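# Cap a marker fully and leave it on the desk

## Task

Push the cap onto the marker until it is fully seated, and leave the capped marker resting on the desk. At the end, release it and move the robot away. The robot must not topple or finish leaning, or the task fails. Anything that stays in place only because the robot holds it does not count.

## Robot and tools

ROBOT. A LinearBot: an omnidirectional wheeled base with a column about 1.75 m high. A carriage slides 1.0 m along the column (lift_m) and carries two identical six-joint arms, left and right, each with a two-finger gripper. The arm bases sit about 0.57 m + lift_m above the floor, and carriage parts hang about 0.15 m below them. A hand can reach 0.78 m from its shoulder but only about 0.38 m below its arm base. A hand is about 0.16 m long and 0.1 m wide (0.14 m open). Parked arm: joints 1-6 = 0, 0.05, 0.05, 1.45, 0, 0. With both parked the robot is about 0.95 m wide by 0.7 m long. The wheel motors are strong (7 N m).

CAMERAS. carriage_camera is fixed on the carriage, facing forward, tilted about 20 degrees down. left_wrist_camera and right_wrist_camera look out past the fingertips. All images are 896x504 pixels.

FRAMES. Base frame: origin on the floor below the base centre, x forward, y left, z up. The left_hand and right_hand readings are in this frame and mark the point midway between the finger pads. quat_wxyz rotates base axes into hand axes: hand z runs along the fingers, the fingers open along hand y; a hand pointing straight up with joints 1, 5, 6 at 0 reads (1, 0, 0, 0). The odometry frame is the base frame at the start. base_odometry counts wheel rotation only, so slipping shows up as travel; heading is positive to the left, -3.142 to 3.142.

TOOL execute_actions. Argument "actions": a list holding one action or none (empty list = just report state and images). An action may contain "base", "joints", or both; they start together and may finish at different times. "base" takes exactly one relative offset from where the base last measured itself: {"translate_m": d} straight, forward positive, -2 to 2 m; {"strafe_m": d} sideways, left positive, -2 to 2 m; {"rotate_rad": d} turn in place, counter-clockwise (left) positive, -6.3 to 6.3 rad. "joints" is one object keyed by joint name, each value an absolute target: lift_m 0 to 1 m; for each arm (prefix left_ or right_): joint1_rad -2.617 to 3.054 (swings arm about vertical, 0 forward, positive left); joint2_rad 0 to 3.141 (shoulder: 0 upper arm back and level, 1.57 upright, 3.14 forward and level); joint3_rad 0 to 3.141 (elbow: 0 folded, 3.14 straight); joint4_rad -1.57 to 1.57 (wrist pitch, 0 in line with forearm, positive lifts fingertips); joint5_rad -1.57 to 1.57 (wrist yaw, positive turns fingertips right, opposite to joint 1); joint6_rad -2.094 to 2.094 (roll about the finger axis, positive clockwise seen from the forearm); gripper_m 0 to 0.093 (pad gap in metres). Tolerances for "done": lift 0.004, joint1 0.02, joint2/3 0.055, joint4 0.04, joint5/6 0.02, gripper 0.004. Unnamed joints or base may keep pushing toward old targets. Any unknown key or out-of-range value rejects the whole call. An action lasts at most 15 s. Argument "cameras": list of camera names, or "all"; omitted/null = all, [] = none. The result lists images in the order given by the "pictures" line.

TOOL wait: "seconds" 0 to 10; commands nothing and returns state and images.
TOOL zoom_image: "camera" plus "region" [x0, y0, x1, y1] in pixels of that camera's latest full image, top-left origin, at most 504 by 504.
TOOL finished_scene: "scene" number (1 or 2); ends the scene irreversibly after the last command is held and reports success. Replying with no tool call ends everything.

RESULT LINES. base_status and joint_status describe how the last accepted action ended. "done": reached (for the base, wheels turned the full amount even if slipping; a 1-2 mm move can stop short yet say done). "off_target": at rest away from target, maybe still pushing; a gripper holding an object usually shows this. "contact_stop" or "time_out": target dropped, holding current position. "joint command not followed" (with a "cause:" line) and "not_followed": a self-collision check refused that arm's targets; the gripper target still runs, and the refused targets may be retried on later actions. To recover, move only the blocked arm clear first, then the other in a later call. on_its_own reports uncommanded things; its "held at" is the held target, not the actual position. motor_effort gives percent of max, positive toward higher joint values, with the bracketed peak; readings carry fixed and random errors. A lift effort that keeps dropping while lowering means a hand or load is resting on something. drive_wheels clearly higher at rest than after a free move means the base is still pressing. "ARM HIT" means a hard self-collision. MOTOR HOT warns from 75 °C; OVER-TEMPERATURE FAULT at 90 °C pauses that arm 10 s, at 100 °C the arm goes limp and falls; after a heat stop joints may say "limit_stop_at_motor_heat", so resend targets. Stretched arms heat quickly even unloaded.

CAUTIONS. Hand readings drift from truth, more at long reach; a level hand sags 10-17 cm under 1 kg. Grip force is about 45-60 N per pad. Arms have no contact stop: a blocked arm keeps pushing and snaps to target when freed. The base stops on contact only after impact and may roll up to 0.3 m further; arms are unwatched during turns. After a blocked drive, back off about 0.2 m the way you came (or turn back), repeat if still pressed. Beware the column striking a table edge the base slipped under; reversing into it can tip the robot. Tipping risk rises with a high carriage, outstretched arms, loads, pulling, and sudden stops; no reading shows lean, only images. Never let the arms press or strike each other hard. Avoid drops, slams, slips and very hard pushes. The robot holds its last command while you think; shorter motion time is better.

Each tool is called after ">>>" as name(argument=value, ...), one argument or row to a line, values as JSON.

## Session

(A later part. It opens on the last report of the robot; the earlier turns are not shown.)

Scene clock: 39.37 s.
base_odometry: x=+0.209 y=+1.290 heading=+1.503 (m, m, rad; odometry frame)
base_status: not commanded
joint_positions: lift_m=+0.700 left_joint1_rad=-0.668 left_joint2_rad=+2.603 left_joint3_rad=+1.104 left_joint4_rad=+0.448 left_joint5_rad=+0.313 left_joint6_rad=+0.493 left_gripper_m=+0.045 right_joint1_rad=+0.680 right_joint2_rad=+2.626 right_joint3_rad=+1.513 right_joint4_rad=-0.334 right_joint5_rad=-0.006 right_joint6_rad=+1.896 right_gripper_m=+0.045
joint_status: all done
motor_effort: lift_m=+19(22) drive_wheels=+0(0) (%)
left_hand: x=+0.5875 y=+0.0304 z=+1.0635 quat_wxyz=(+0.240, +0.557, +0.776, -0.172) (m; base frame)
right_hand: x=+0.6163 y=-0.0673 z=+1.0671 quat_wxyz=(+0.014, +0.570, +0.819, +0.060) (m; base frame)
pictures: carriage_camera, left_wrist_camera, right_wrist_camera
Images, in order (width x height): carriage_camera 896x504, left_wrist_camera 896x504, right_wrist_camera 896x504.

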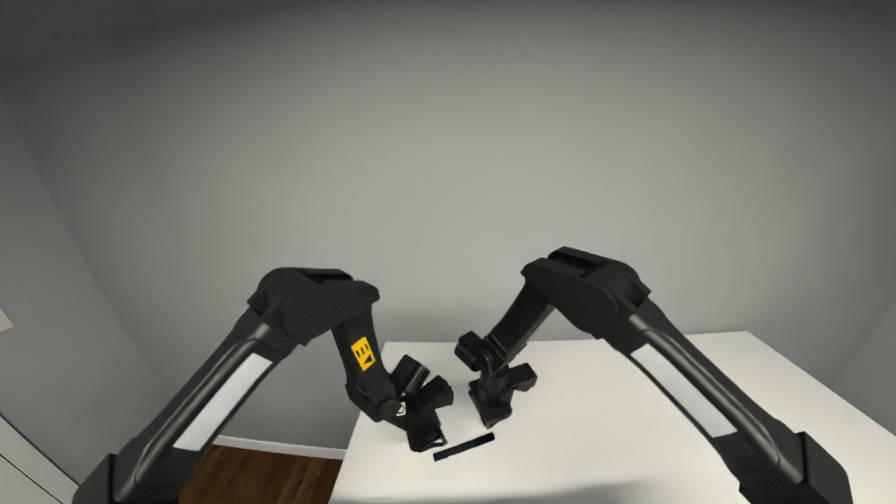

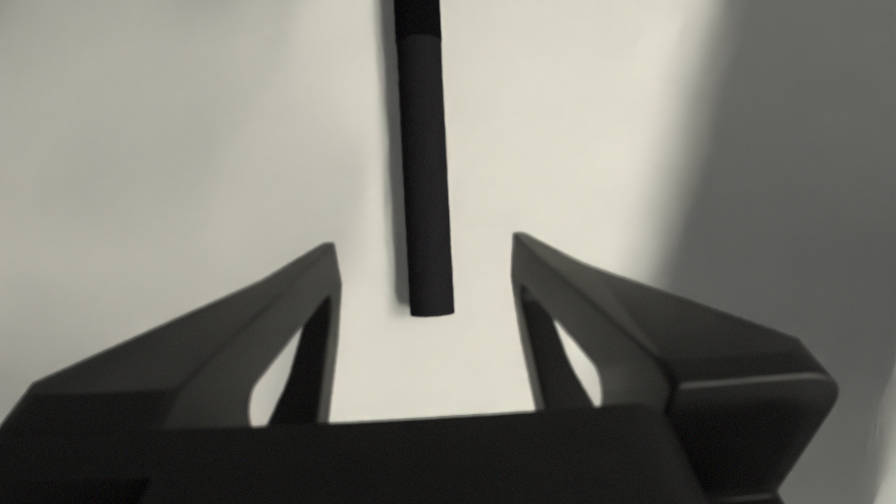

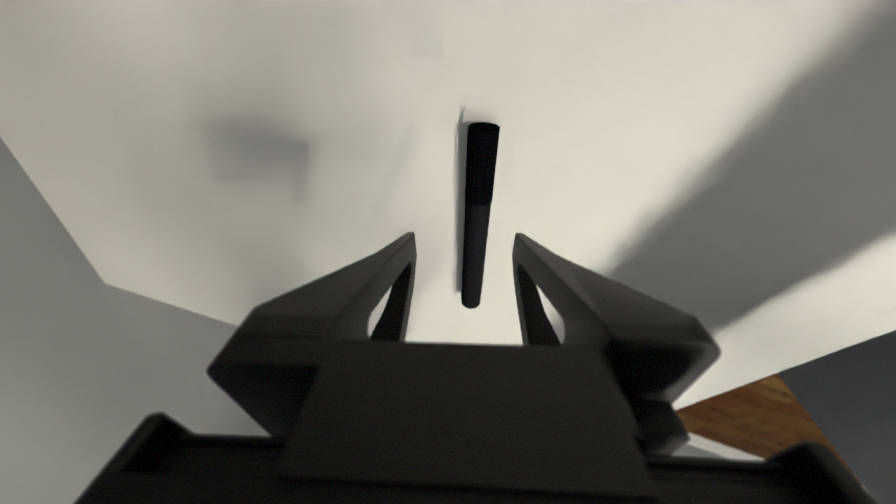

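The cap sits flush on the marker, so I'll park the arms and back away.

>>> execute_actions(
  actions=[
    {"base": {"translate_m": -0.3}, "joints": {"left_joint1_rad": 0, "left_joint2_rad": 0.05, "left_joint3_rad": 0.05, "left_joint4_rad": 1.45, "left_joint5_rad": 0, "left_joint6_rad": 0, "right_joint1_rad": 0, "right_joint2_rad": 0.05, "right_joint3_rad": 0.05, "right_joint4_rad": 1.45, "right_joint5_rad": 0, "right_joint6_rad": 0}},
  ],
  cameras=["carriage_camera"],
)

Scene clock: 42.00 s.
base_odometry: x=+0.189 y=+0.990 heading=+1.503 (m, m, rad; odometry frame)
base_status: done
joint_positions: lift_m=+0.700 left_joint1_rad=-0.005 left_joint2_rad=+0.058 left_joint3_rad=+0.063 left_joint4_rad=+1.453 left_joint5_rad=-0.004 left_joint6_rad=+0.005 left_gripper_m=+0.045 right_joint1_rad=+0.002 right_joint2_rad=+0.064 right_joint3_rad=+0.073 right_joint4_rad=+1.455 right_joint5_rad=+0.003 right_joint6_rad=+0.009 right_gripper_m=+0.045
joint_status: all done
motor_effort: lift_m=+18(19) drive_wheels=-4(12) (%)
left_hand: x=+0.3020 y=+0.3466 z=+1.6949 quat_wxyz=(+0.998, -0.002, +0.056, +0.000) (m; base frame)
right_hand: x=+0.3003 y=-0.3466 z=+1.6978 quat_wxyz=(+0.999, +0.002, +0.053, +0.005) (m; base frame)
pictures: carriage_camera
Images, in order (width x height): carriage_camera 896x504.

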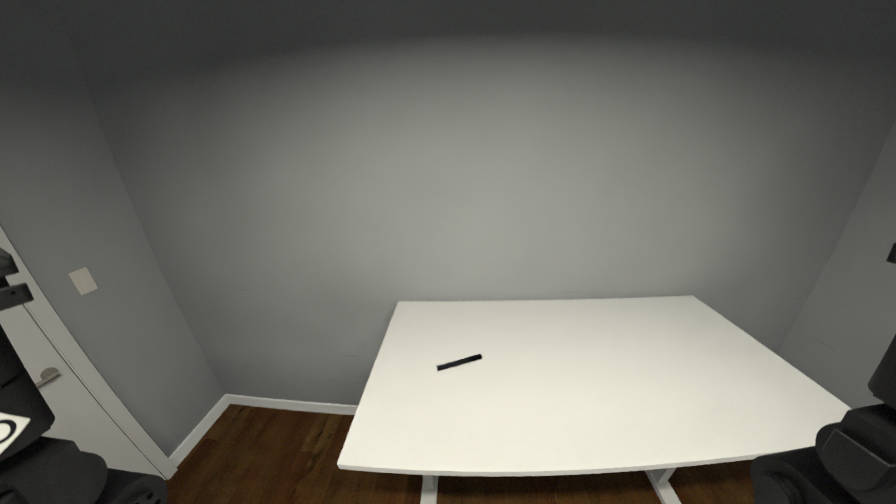

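>>> finished_scene(
  scene=2,
)

The scene is finished: the task was done.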